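# Restore crashed lab deck: plates, block and lid

## Task

After a crashed run, return each plate and block to a bay that the deck layout sheet assigns to its type, and seat the culture plate's lid all the way down on that plate. Every plate or block must sit level within its bay's corner pieces with its clipped corner toward the back left. The items must stay put on their own, and the grippers must be opened and moved away at the end.

## Robot and tools

Robot: two Doosan M1013 arms, left_arm and right_arm, each with a Robotiq 140 two-finger gripper. Arm bases in the scene frame: left_arm at (-0.085, +0.479, 0) m, right_arm at (-0.076, -0.441, 0) m, both nearly unrotated about z.

Scene frame: origin on the table top midway between the arms; +x points out over the table, +z up, left_arm sits on the +y side. Arm names do not mean image sides. Each gripper's fingers point along its own +z and close along its own y. end_effector_position is the point between the closed pads; closed fingertips extend about 33 mm past it (9 mm when fully open), and tips move about 24 mm further out while closing, so leave clearance above surfaces.

Deck: bays are labelled row then column (bay 23 = row 2, column 3). Row 1 is nearest the arms, row 4 farthest; column 1 is on the left as seen from the arms, column 4 on the right, and column 4 floors are raised. Layout sheet: sealed 96-well plates go in 11, 12, 13; the sealed 96-well deep-well block in 21; the sealed 384-well plate in 32; the lidded 96-well culture plate in 41; all other bays empty. Item positions are only visible in the camera images.

The row of numbers (used by execute_actions and move): 20 numbers in one flat list covering both arms, always all 20 even if one arm is idle. Order: left x, y, z, qw, qx, qy, qz, left gripper position, force_limit, speed, then the same ten for the right arm. x, y, z are an absolute target for that gripper's end_effector_position in metres, scene frame; qw..qz are an absolute target orientation (w first), scene frame. The last three per arm are in [-1, 1]. Gripper position: +1 fully open (140 mm), about -0.8 pads touch, -1 closes until blocked. force_limit: roughly 14 N at -1, 60 N at 0, 107 N at +1. speed: gap changes at about 30 mm/s at -1, 140 at 0, 250 at +1. To keep an arm still, resend its exact last reported pose and its current gripper triple; a 0 is a real command. Reuse the same quaternion every row to hold orientation rather than copying a drifted reported one.

execute_actions(actions): a list of actions; each action is a list of up to 15 rows, one per 1/30 s step; a short action repeats its last row to fill 15 steps. Empty list returns state and images only. Each step the command is clipped to within 70 mm and 16 degrees of the measured pose, so far targets need several actions. Any target more than 0.6 m from the gripper along any of its axes rejects the action for both arms; a malformed or over-far first action rejects the whole call.

move(target, speed, stop_force, blocking): target is one 20-number row as above (absolute poses). Grippers travel straight lines and finish together, taking 0.5 to 10 s. speed is path top speed in m/s, 0.002 to 0.5 (default 0.25); turning rate is up to twice that in rad/s. No collision avoidance, including between arms. stop_force (20 to 80 N, shared by both arms) ends an arm's path when it senses that much extra resistance; use very slow speed with it, don't rely on it if the gripper rotates during the move, omit it when lifting off something, and it cannot be used in the first 0.2 s or with blocking=false. Without stop_force the stiff arms can fault if commanded even slightly into something firm. blocking=false returns after 0.5 s; then use wait or stop before other motion.

wait(seconds 0 to 10): run while holding the last command. stop(): brake a running move. zoom_image(camera, region [x0,y0,x1,y1] pixels, up to 504x504): closer look; cameras cam_head_left and cam_head_right (504x504), cam_left_wrist and cam_right_wrist (616x616 fisheye). read_manual(section): licence texts only. finished_scene(scene): ends the current scene irreversibly; call only when everything is settled.

Results: a state line per arm with pose and velocities (printed position can be a bit off at long reach); Hand target lines show the pose now being driven to; step readings with HELD marks; pose unreachable means the clearance check altered a command. move adds a move: line with the ending per arm: done, off_target, moving, held, fault, or contact (stop_force fired), plus limits such as paced (pose clipped) or held (steps blocked, after which the arm may surge). Gripper object_status: 0 moving, 1 blocked while opening, 2 blocked while closing (a grip), 3 reached target or pads met. Confirm 2 after closing. position_measured is in counts, 3 open to 230 closed. To squeeze harder while at 2, raise force_limit and nudge position to -0.98.

Avoid: dropping or knocking anything off the table, fast impacts, pressing arms into each other, and joint torque overload (waist/shoulder 306, elbow 144, wrist joints 40.5 N m) or any 144 N external force, each of which halts the arm for 10 s. Long heavy holds heat motors (MOTOR HOT warning, then braking). Expect occasional tugs on held parts. The robot keeps acting on your last command while you think.

Each tool is called after "Emit:" as name([rows], argument=value, ...), one row to a line, values as JSON.

## Session

Emit:
execute_actions(actions=[])

Scene clock: 0.00 s.
left_arm: end_effector_position=(+0.5661, +0.4914, +0.3215) position_measured=3 object_status=3 end_effector_quat_wxyz=(+0.000, +1.000, +0.010, -0.000) end_effector_velocity=(+0.001, -0.000, +0.000) end_effector_angular_velocity=(-0.000, -0.002, +0.001) | right_arm: end_effector_position=(+0.5704, -0.3640, +0.3219) position_measured=3 object_status=3 end_effector_quat_wxyz=(+0.000, +0.998, +0.060, +0.000) end_effector_velocity=(+0.000, +0.000, -0.000) end_effector_angular_velocity=(-0.000, -0.000, -0.001)
Joint positions: left_arm=[-0.054  0.165  1.604 -0.001  1.373  1.517] | right_arm=[-0.055  0.165  1.604 -0.001  1.373  1.516]
Joint velocities: left_arm=[-0.    -0.    -0.     0.    -0.001 -0.001] | right_arm=[ 0.     0.     0.    -0.    -0.     0.001]
Hand target (left_arm): +0.566, +0.491, +0.322; +0.000, +1.000, +0.010, -0.000
Hand target (right_arm): +0.570, -0.364, +0.322; +0.000, +0.998, +0.060, +0.000

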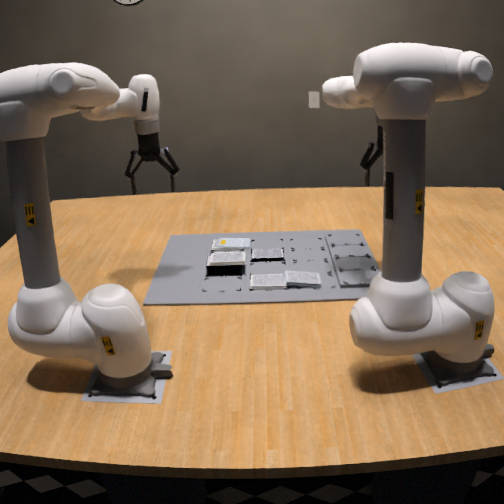

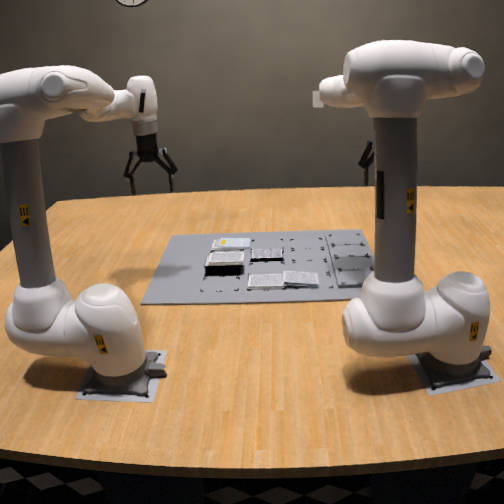

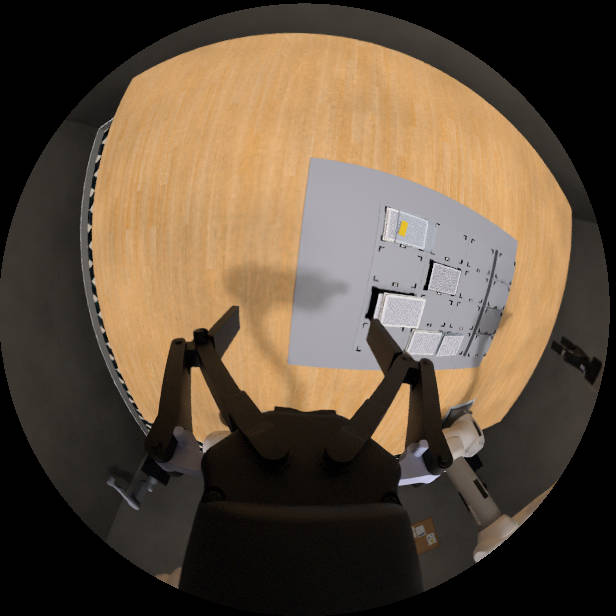

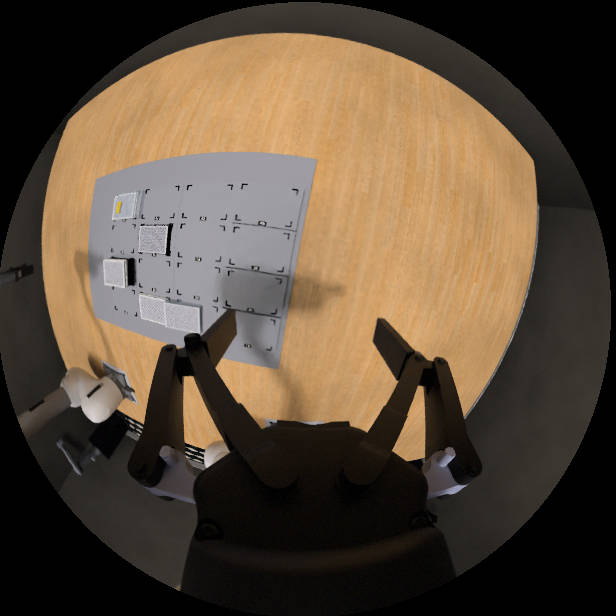

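Emit:
zoom_image(camera="cam_head_left", region=[140, 220, 390, 310])

Emit:
zoom_image(camera="cam_left_wrist", region=[290, 150, 530, 380])

Region (140, 220, 390, 310) of cam_head_left's 504x504 image, scaled by 2.016, with more detail than that image has; it fills the top 181 rows of this view, and the rest is white.

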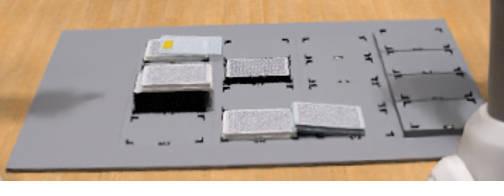

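Region (290, 150, 530, 380) of cam_left_wrist's 616x616 image, scaled by 2.100, with more detail than that image has; it fills the top 483 rows of this view, and the rest is white.

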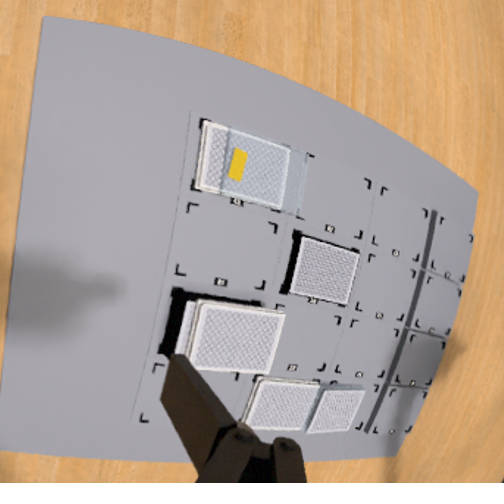

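Emit:
move(target=[0.58,0.13,0.40,0,1,0,0,1,0,0,0.5704,-0.364,0.3219,0,0.998,0.06,0,1,0,0])

Emit:
zoom_image(camera="cam_left_wrist", region=[180, 150, 480, 400])

Scene clock: 2.23 s.
left_arm: end_effector_position=(+0.5793, +0.1296, +0.3999) position_measured=3 object_status=3 end_effector_quat_wxyz=(-0.000, +1.000, -0.000, -0.000) end_effector_velocity=(-0.000, -0.000, +0.000) end_effector_angular_velocity=(-0.000, -0.000, -0.000) | right_arm: end_effector_position=(+0.5704, -0.3640, +0.3219) position_measured=3 object_status=3 end_effector_quat_wxyz=(-0.000, +0.998, +0.060, +0.000) end_effector_velocity=(-0.000, +0.001, +0.000) end_effector_angular_velocity=(-0.000, +0.000, +0.001)
Joint positions: left_arm=[-0.551  0.313  1.276  0.     1.553  1.041] | right_arm=[-0.055  0.165  1.603  0.     1.373  1.515]
Joint velocities: left_arm=[-0. -0.  0. -0. -0. -0.] | right_arm=[ 0.001 -0.     0.    -0.     0.     0.   ]
Hand target (left_arm): +0.579, +0.130, +0.400; -0.000, +1.000, -0.000, -0.000
Hand target (right_arm): +0.570, -0.364, +0.322; -0.000, +0.998, +0.060, +0.000
Off the commanded pose (left_arm): 0.001 m, 0 deg.
Off the commanded pose (right_arm): 0.000 m, 0 deg.
move: done
camera_calibration (this result's frames):
cam_left_wrist: T_world_to_cam=[[0.0923088, -0.995698, -0.00805824, 0.0819089], [-0.919789, -0.0883657, 0.382335, 0.408119], [-0.381402, -0.027881, -0.923989, 0.793592], [0, 0, 0, 1]] pos_world=[0.670501, 0.139746, 0.577892]
cam_right_wrist: T_world_to_cam=[[0.193812, -0.980549, 0.0309983, -0.479406], [-0.925615, -0.172301, 0.33697, 0.376828], [-0.325074, -0.0940012, -0.941005, 0.631801], [0, 0, 0, 1]] pos_world=[0.647095, -0.345763, 0.482409]

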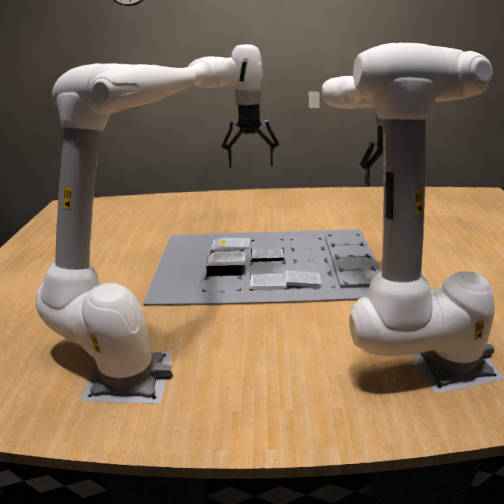

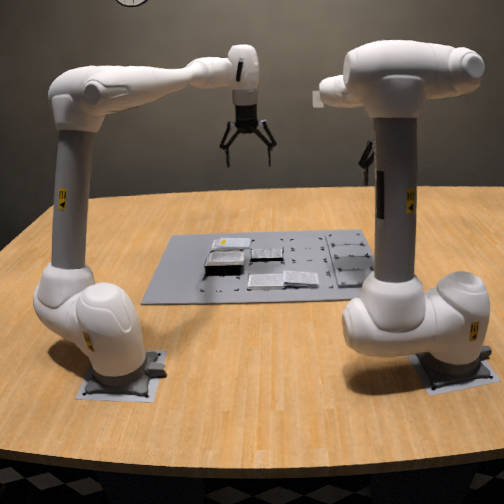

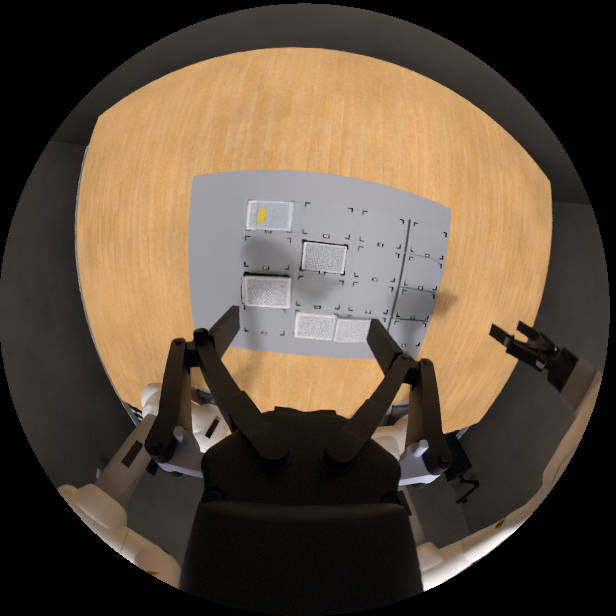

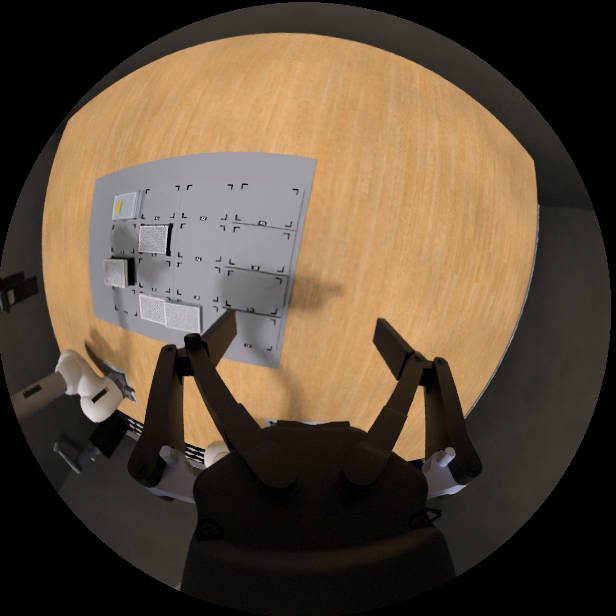

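Region (180, 150, 480, 400) of cam_left_wrist's 616x616 image, scaled by 1.680, with more detail than that image has.

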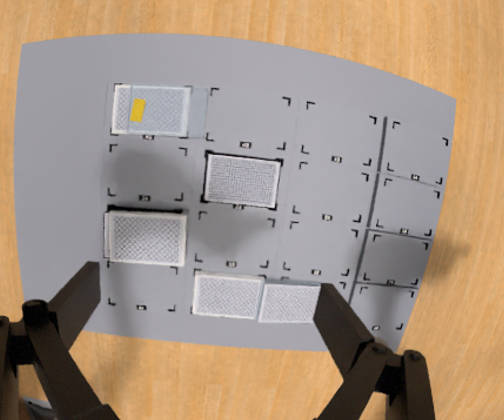

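Emit:
move(target=[0.50,0.24,0.20,0,0.7071,0.7071,0,0.5,0,0,0.385,-0.05,0.20,0,0.7071,-0.7071,0,0.5,0,0], speed=0.35)

Scene clock: 5.77 s.
left_arm: end_effector_position=(+0.5001, +0.2403, +0.2002) position_measured=66 object_status=3 end_effector_quat_wxyz=(+0.000, +0.707, +0.707, +0.000) end_effector_velocity=(-0.001, +0.001, -0.000) end_effector_angular_velocity=(+0.001, +0.001, +0.001) | right_arm: end_effector_position=(+0.3854, -0.0492, +0.2000) position_measured=66 object_status=3 end_effector_quat_wxyz=(+0.000, -0.707, +0.707, +0.000) end_effector_velocity=(+0.000, +0.000, +0.000) end_effector_angular_velocity=(-0.000, -0.001, -0.000)
Joint positions: left_arm=[-0.463  0.195  1.796 -0.     1.15  -0.443] | right_arm=[0.526 0.155 1.845 0.    1.141 3.787]
Joint velocities: left_arm=[ 0.    -0.001  0.001  0.001  0.    -0.001] | right_arm=[ 0.     0.    -0.001 -0.     0.     0.001]
Hand target (left_arm): +0.500, +0.240, +0.200; +0.000, +0.707, +0.707, +0.000
Hand target (right_arm): +0.385, -0.049, +0.200; -0.000, +0.707, -0.707, -0.000
Off the commanded pose (left_arm): 0.000 m, 0 deg.
Off the commanded pose (right_arm): 0.001 m, 0 deg.
move: done
camera_calibration (this result's frames):
cam_left_wrist: T_world_to_cam=[[0.995629, 0.0930813, -0.00771552, -0.515614], [0.0889568, -0.919842, 0.38207, 0.116729], [0.0284665, -0.381086, -0.924101, 0.461836], [0, 0, 0, 1]] pos_world=[0.48983, 0.331365, 0.378206]
cam_right_wrist: T_world_to_cam=[[-0.996699, -0.0750898, 0.0308529, 0.372266], [-0.0603285, 0.939413, 0.337436, 0.0220626], [-0.0543217, 0.334461, -0.940843, 0.403248], [0, 0, 0, 1]] pos_world=[0.394273, -0.127643, 0.360462]

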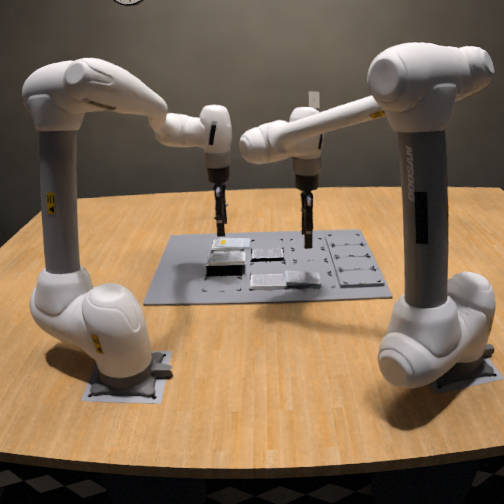

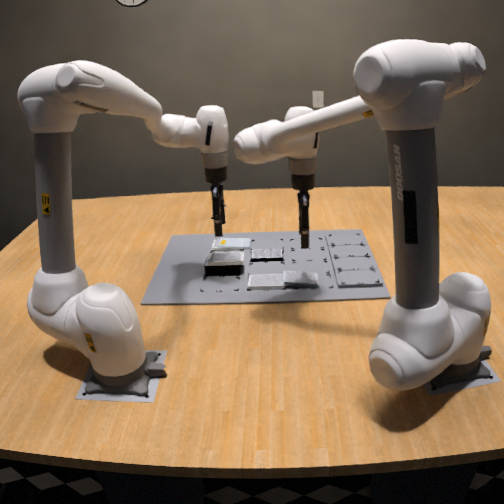

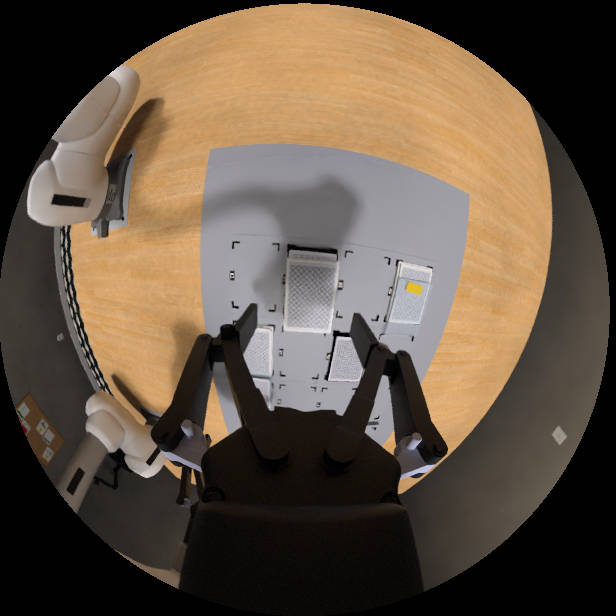

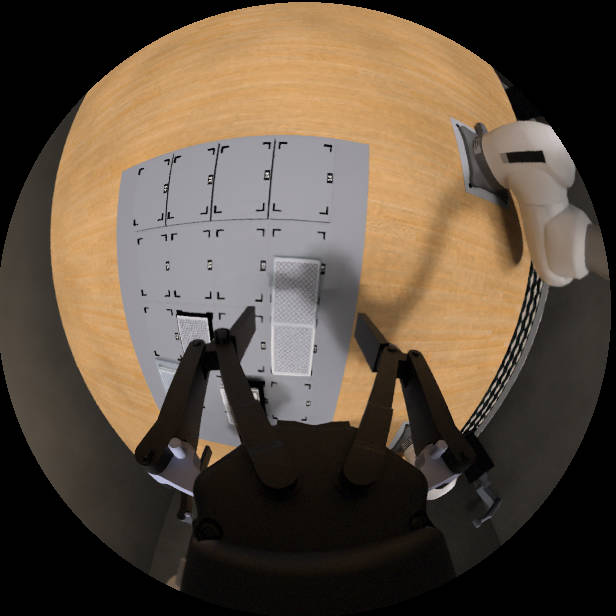

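Emit:
zoom_image(camera="cam_left_wrist", region=[200, 220, 450, 400])

Emit:
zoom_image(camera="cam_right_wrist", region=[190, 210, 390, 400])

Region (200, 220, 450, 400) of cam_left_wrist's 616x616 image, scaled by 2.016, with more detail than that image has; it fills the top 363 rows of this view, and the rest is white.

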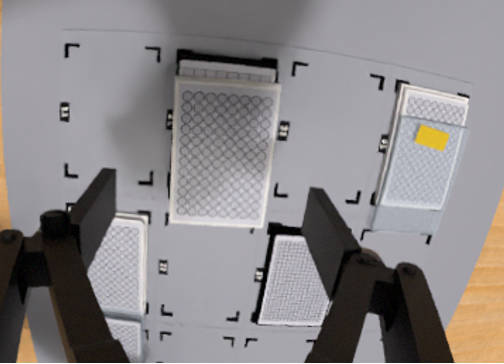

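Region (190, 210, 390, 400) of cam_right_wrist's 616x616 image, scaled by 2.520, with more detail than that image has; it fills the top 479 rows of this view, and the rest is white.

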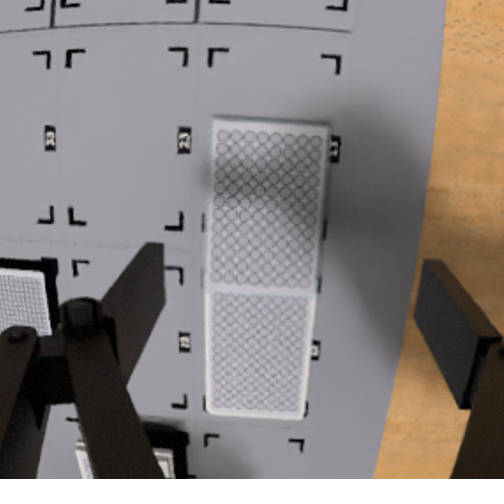

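Emit:
move(target=[0.51,0.232,0.10,0,0.7071,0.7071,0,0.5,0,0,0.392,-0.055,0.07,0,0.7071,-0.7071,0,0.5,0,0], speed=0.15)

Emit:
zoom_image(camera="cam_left_wrist", region=[150, 180, 450, 420])

Emit:
zoom_image(camera="cam_right_wrist", region=[150, 180, 450, 420])

Scene clock: 8.30 s.
left_arm: end_effector_position=(+0.5099, +0.2321, +0.0999) position_measured=66 object_status=3 end_effector_quat_wxyz=(-0.000, +0.707, +0.707, +0.000) end_effector_velocity=(+0.000, +0.000, +0.000) end_effector_angular_velocity=(+0.000, +0.000, +0.002) | right_arm: end_effector_position=(+0.3920, -0.0550, +0.0700) position_measured=66 object_status=3 end_effector_quat_wxyz=(+0.000, -0.707, +0.707, -0.000) end_effector_velocity=(+0.000, +0.000, -0.000) end_effector_angular_velocity=(+0.001, -0.001, -0.000)
Joint positions: left_arm=[-0.468  0.294  1.872  0.     0.976 -0.448] | right_arm=[ 0.512  0.273  1.968 -0.     0.901  3.773]
Joint velocities: left_arm=[ 0.001  0.    -0.001  0.     0.001 -0.001] | right_arm=[-0.     0.001  0.     0.    -0.002  0.   ]
Hand target (left_arm): +0.510, +0.232, +0.100; -0.000, +0.707, +0.707, +0.000
Hand target (right_arm): +0.392, -0.055, +0.070; -0.000, +0.707, -0.707, -0.000
Off the commanded pose (left_arm): 0.000 m, 0 deg.
Off the commanded pose (right_arm): 0.000 m, 0 deg.
move: done
camera_calibration (this result's frames):
cam_left_wrist: T_world_to_cam=[[0.995664, 0.0926943, -0.00784133, -0.525263], [0.0886528, -0.919947, 0.381887, 0.146807], [0.0281851, -0.380926, -0.924176, 0.365881], [0, 0, 0, 1]] pos_world=[0.499658, 0.323117, 0.277956]
cam_right_wrist: T_world_to_cam=[[-0.996694, -0.0751106, 0.0309596, 0.382417], [-0.0603381, 0.939572, 0.336991, 0.071833], [-0.0544004, 0.334009, -0.940999, 0.283232], [0, 0, 0, 1]] pos_world=[0.400895, -0.133371, 0.230474]

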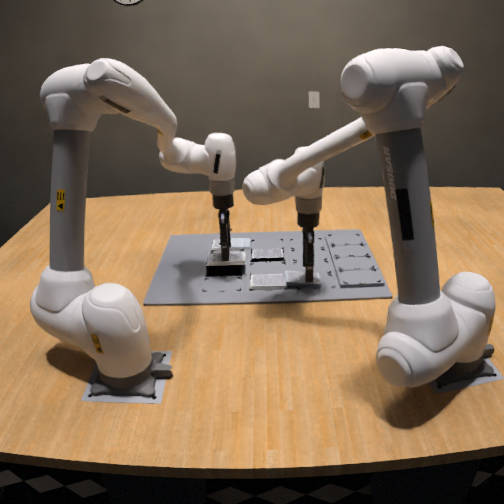

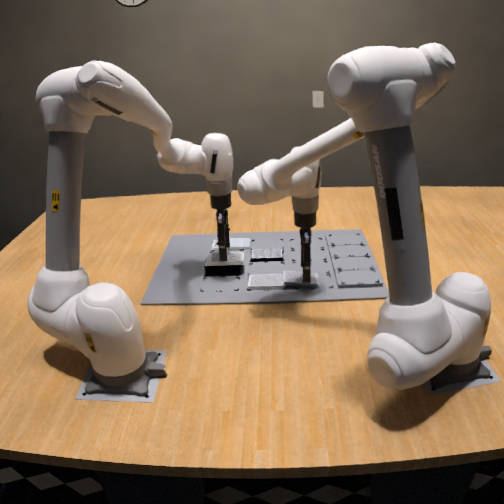

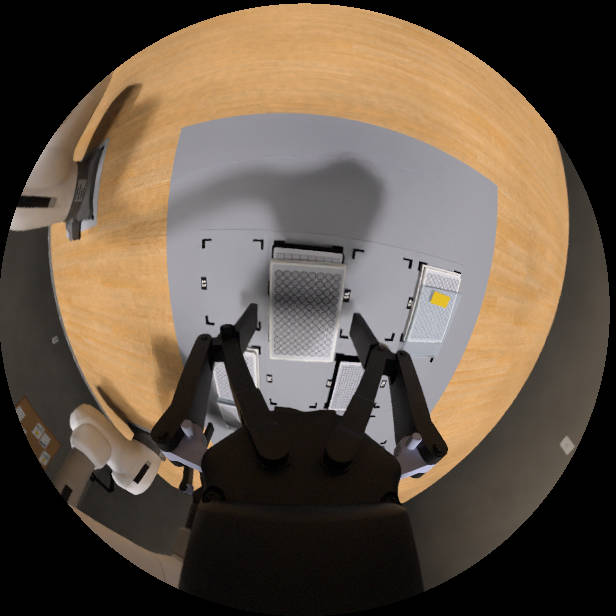

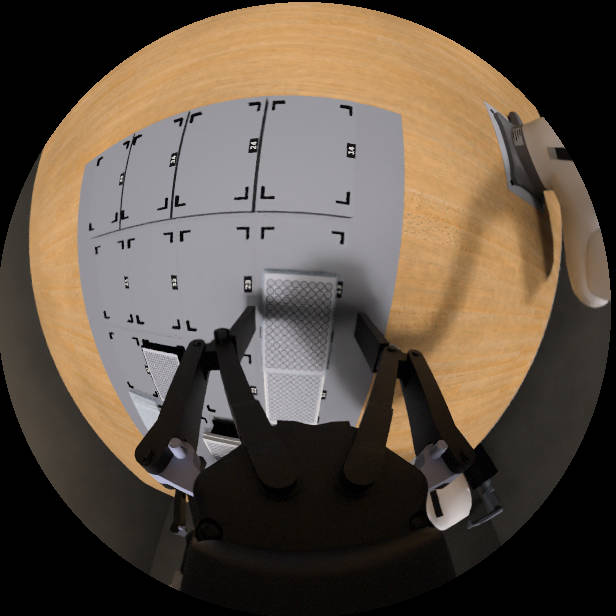

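Region (150, 180, 450, 420) of cam_left_wrist's 616x616 image, scaled by 1.680, with more detail than that image has; it fills the top 403 rows of this view, and the rest is white.

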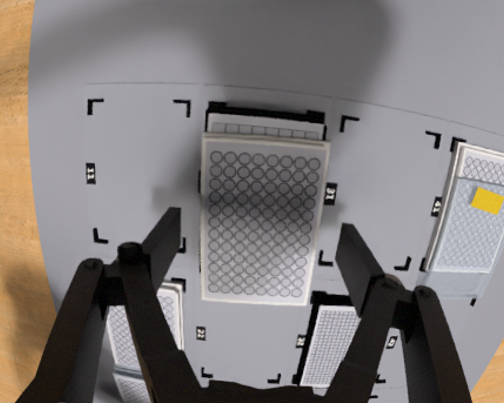

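Region (150, 180, 450, 420) of cam_right_wrist's 616x616 image, scaled by 1.680, with more detail than that image has; it fills the top 403 rows of this view, and the rest is white.

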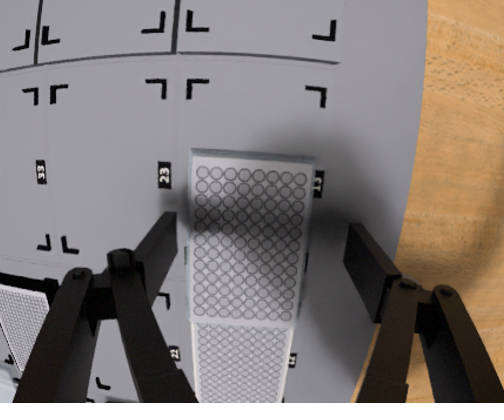

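Emit:
move(target=[0.51,0.232,0.08,0,0.7071,0.7071,0,0.4,0,0,0.398,-0.055,0.04,0,0.7071,-0.7071,0,0.4,0,0], speed=0.05)

Emit:
zoom_image(camera="cam_head_left", region=[190, 220, 340, 300])

Emit:
zoom_image(camera="cam_right_wrist", region=[150, 180, 450, 420])

Emit:
zoom_image(camera="cam_left_wrist", region=[150, 180, 450, 420])

Scene clock: 10.10 s.
left_arm: end_effector_position=(+0.5100, +0.2320, +0.0800) position_measured=78 object_status=3 end_effector_quat_wxyz=(-0.000, +0.707, +0.707, +0.000) end_effector_velocity=(+0.001, -0.001, -0.000) end_effector_angular_velocity=(-0.000, -0.001, -0.001) | right_arm: end_effector_position=(+0.3980, -0.0550, +0.0400) position_measured=78 object_status=3 end_effector_quat_wxyz=(-0.000, -0.707, +0.707, +0.000) end_effector_velocity=(+0.000, -0.001, +0.000) end_effector_angular_velocity=(-0.000, +0.001, -0.000)
Joint positions: left_arm=[-0.468  0.314  1.888  0.     0.94  -0.448] | right_arm=[0.507 0.313 1.981 0.    0.848 3.768]
Joint velocities: left_arm=[-0.     0.001 -0.001 -0.    -0.001  0.001] | right_arm=[-0.001 -0.     0.     0.     0.001 -0.001]
Hand target (left_arm): +0.510, +0.232, +0.080; -0.000, +0.707, +0.707, +0.000
Hand target (right_arm): +0.398, -0.055, +0.040; -0.000, +0.707, -0.707, -0.000
Off the commanded pose (left_arm): 0.000 m, 0 deg.
Off the commanded pose (right_arm): 0.000 m, 0 deg.
move: done
camera_calibration (this result's frames):
cam_left_wrist: T_world_to_cam=[[0.99566, 0.0927359, -0.00781269, -0.525496], [0.0886777, -0.919909, 0.381972, 0.154324], [0.0282356, -0.381007, -0.924141, 0.347443], [0, 0, 0, 1]] pos_world=[0.49972, 0.323074, 0.258033]
cam_right_wrist: T_world_to_cam=[[-0.996706, -0.0749017, 0.0310812, 0.389323], [-0.0600993, 0.93958, 0.337012, 0.0821886], [-0.0544461, 0.334034, -0.940987, 0.255331], [0, 0, 0, 1]] pos_world=[0.406882, -0.133351, 0.200464]

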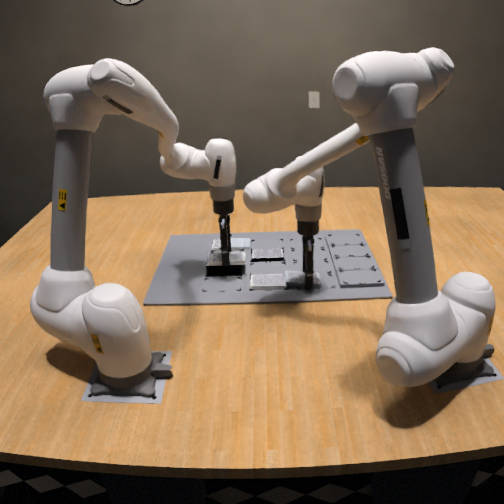

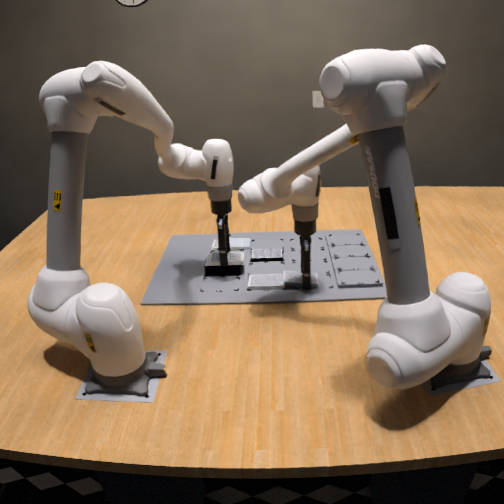

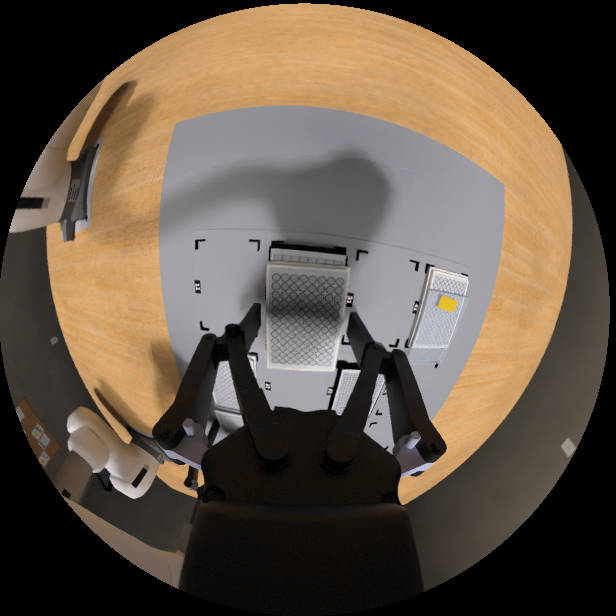

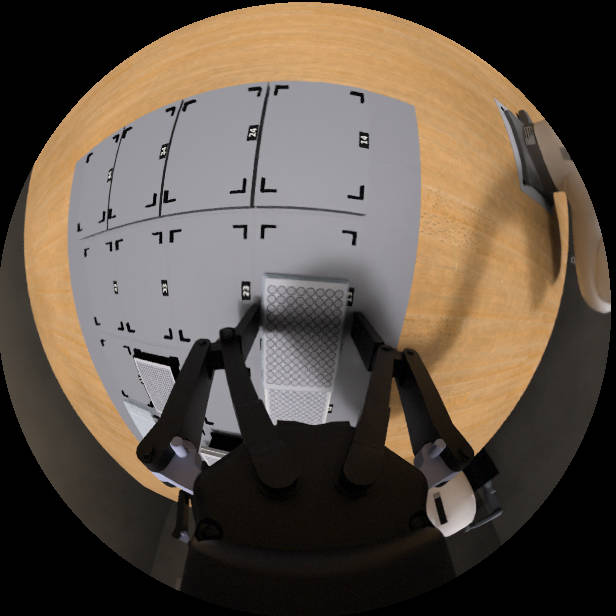

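Region (190, 220, 340, 300) of cam_head_left's 504x504 image, scaled by 3.360, with more detail than that image has; it fills the top 269 rows of this view, and the rest is white.

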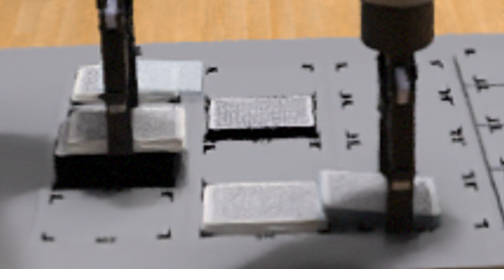

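Region (150, 180, 450, 420) of cam_right_wrist's 616x616 image, scaled by 1.680, with more detail than that image has; it fills the top 403 rows of this view, and the rest is white.

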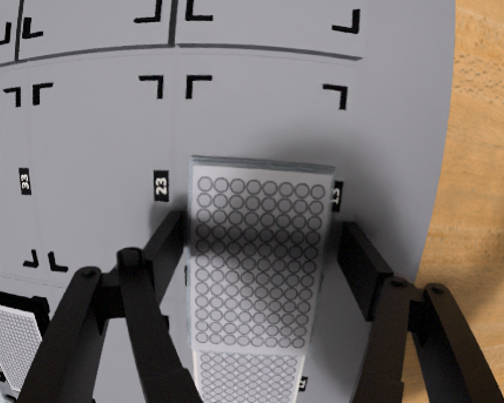

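Region (150, 180, 450, 420) of cam_left_wrist's 616x616 image, scaled by 1.680, with more detail than that image has; it fills the top 403 rows of this view, and the rest is white.

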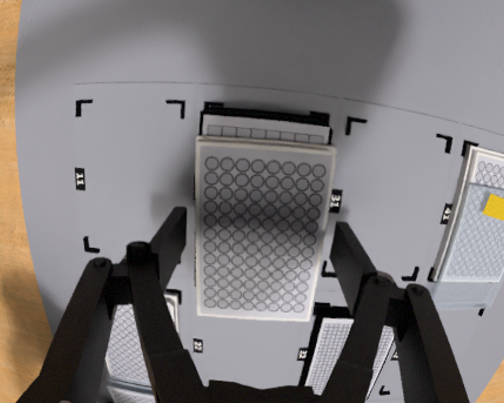

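Emit:
move(target=[0.51,0.232,0.08,0,0.7071,0.7071,0,-1,0,-0.6,0.399,-0.055,0.04,0,0.7071,-0.7071,0,-1,0,-0.6], speed=0.05)

Emit:
move(target=[0.51,0.232,0.11,0,0.7071,0.7071,0,-1,0,-0.6,0.399,-0.055,0.07,0,0.7071,-0.7071,0,-1,0,-0.6], speed=0.05)

Emit:
zoom_image(camera="cam_head_left", region=[190, 220, 340, 300])

Scene clock: 11.03 s.
left_arm: end_effector_position=(+0.5100, +0.2320, +0.0800) position_measured=107 object_status=2 end_effector_quat_wxyz=(+0.000, +0.707, +0.707, -0.000) end_effector_velocity=(-0.000, +0.000, -0.000) end_effector_angular_velocity=(+0.001, +0.001, -0.000) | right_arm: end_effector_position=(+0.3990, -0.0550, +0.0400) position_measured=105 object_status=2 end_effector_quat_wxyz=(-0.000, -0.707, +0.707, +0.000) end_effector_velocity=(-0.000, -0.000, +0.000) end_effector_angular_velocity=(-0.001, +0.001, -0.000)
Joint positions: left_arm=[-0.468  0.314  1.888 -0.     0.94  -0.447] | right_arm=[0.506 0.314 1.979 0.    0.848 3.767]
Joint velocities: left_arm=[-0.     0.     0.     0.001  0.001 -0.   ] | right_arm=[-0.001  0.    -0.     0.     0.001 -0.   ]
Hand target (left_arm): +0.510, +0.232, +0.080; +0.000, +0.707, +0.707, -0.000
Hand target (right_arm): +0.399, -0.055, +0.040; +0.000, +0.707, -0.707, +0.000
Off the commanded pose (left_arm): 0.000 m, 0 deg.
Off the commanded pose (right_arm): 0.000 m, 0 deg.
move: done
camera_calibration (this result's frames):
cam_left_wrist: T_world_to_cam=[[0.995674, 0.0925866, -0.00778001, -0.525506], [0.0885255, -0.9199, 0.382032, 0.154376], [0.0282142, -0.381068, -0.924117, 0.347486], [0, 0, 0, 1]] pos_world=[0.499762, 0.323081, 0.258053]
cam_right_wrist: T_world_to_cam=[[-0.996706, -0.0749351, 0.0310103, 0.390361], [-0.0601567, 0.93959, 0.336975, 0.0822452], [-0.0543882, 0.333999, -0.941003, 0.255399], [0, 0, 0, 1]] pos_world=[0.407914, -0.133328, 0.200512]

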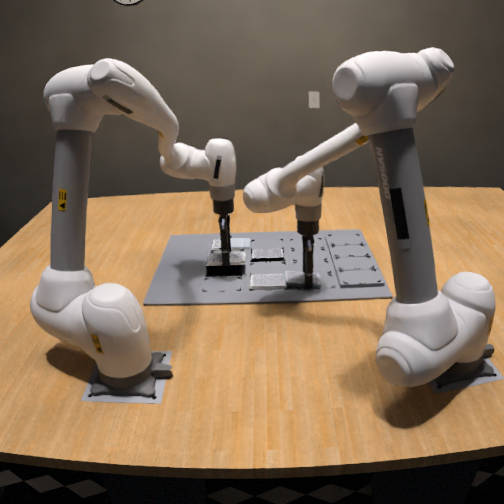

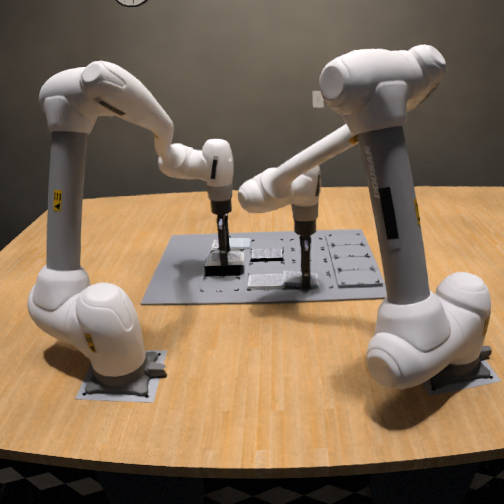

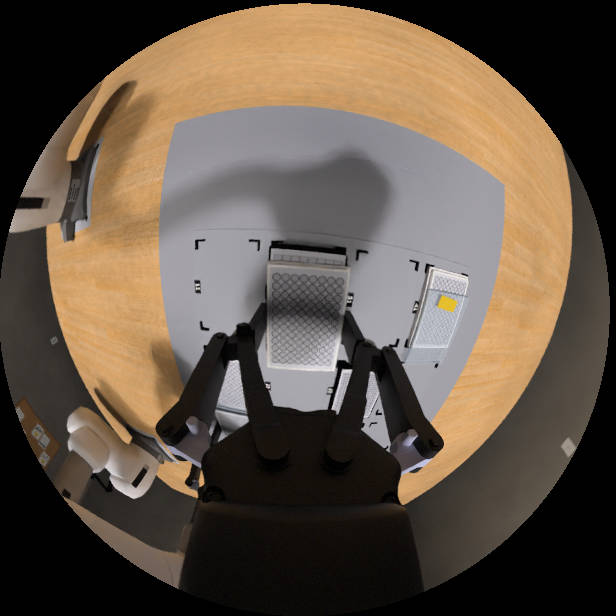

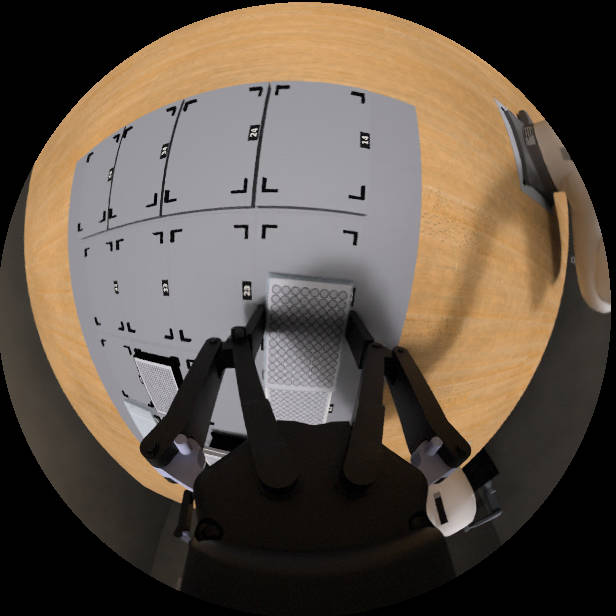

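Scene clock: 11.90 s.
left_arm: end_effector_position=(+0.5100, +0.2320, +0.1101) position_measured=107 object_status=2 end_effector_quat_wxyz=(+0.000, +0.707, +0.707, -0.000) end_effector_velocity=(-0.000, -0.000, +0.001) end_effector_angular_velocity=(-0.001, -0.000, +0.000) | right_arm: end_effector_position=(+0.3990, -0.0550, +0.0700) position_measured=105 object_status=2 end_effector_quat_wxyz=(+0.000, -0.707, +0.707, -0.000) end_effector_velocity=(+0.000, +0.000, -0.000) end_effector_angular_velocity=(+0.001, -0.000, -0.002)
Joint positions: left_arm=[-0.468  0.285  1.863 -0.     0.994 -0.447] | right_arm=[ 0.506  0.28   1.957 -0.     0.904  3.767]
Joint velocities: left_arm=[-0.    -0.002  0.    -0.001  0.001 -0.   ] | right_arm=[-0.     0.    -0.     0.001 -0.001  0.001]
Hand target (left_arm): +0.510, +0.232, +0.110; +0.000, +0.707, +0.707, -0.000
Hand target (right_arm): +0.399, -0.055, +0.070; +0.000, +0.707, -0.707, +0.000
Off the commanded pose (left_arm): 0.000 m, 0 deg.
Off the commanded pose (right_arm): 0.000 m, 0 deg.
move: done
camera_calibration (this result's frames):
cam_left_wrist: T_world_to_cam=[[0.995676, 0.0925666, -0.00775225, -0.525296], [0.0884952, -0.919885, 0.382074, 0.142891], [0.0282362, -0.381108, -0.924099, 0.375259], [0, 0, 0, 1]] pos_world=[0.499783, 0.323082, 0.28811]
cam_right_wrist: T_world_to_cam=[[-0.996708, -0.0749352, 0.0309556, 0.389473], [-0.0601768, 0.939599, 0.336946, 0.0721632], [-0.054335, 0.333974, -0.941015, 0.283647], [0, 0, 0, 1]] pos_world=[0.407945, -0.13335, 0.230545]

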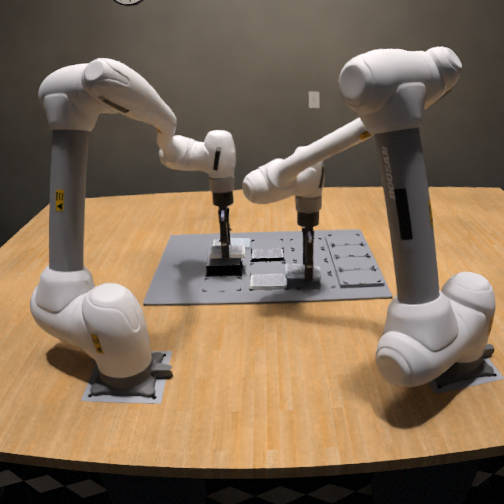

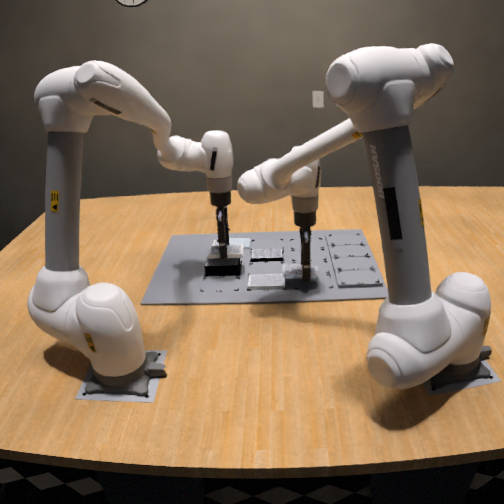

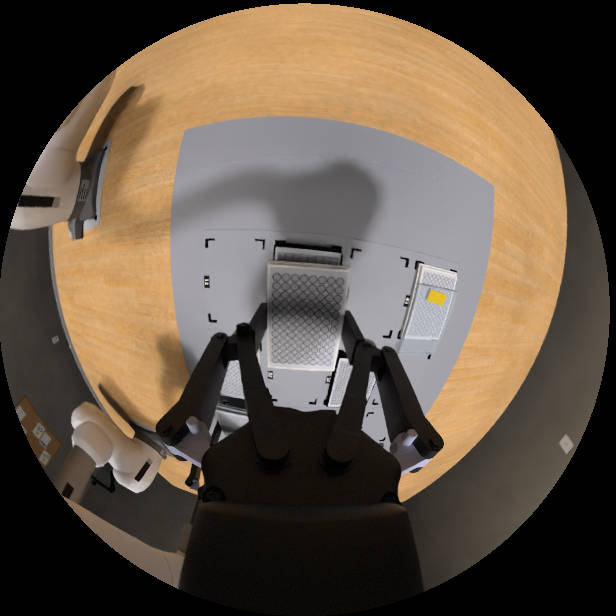

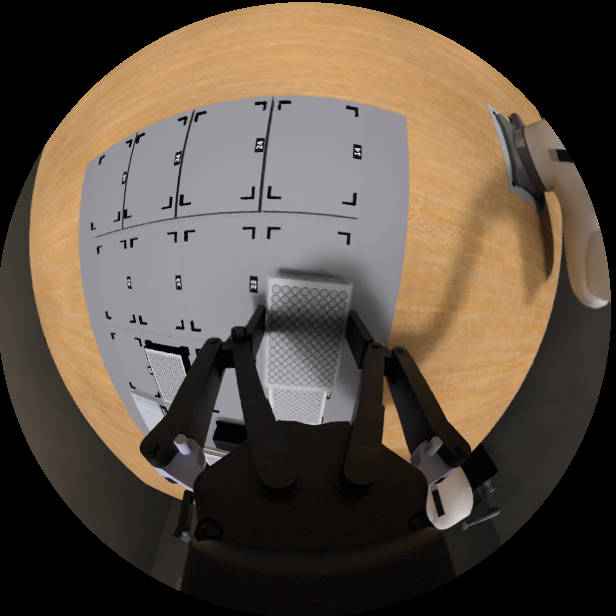

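Region (190, 220, 340, 300) of cam_head_left's 504x504 image, scaled by 3.360, with more detail than that image has; it fills the top 269 rows of this view, and the rest is white.

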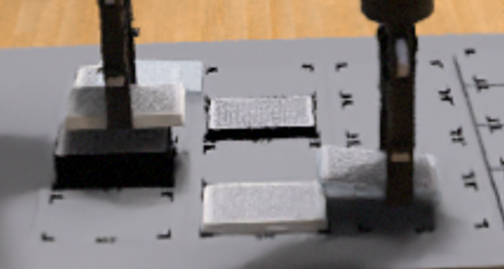

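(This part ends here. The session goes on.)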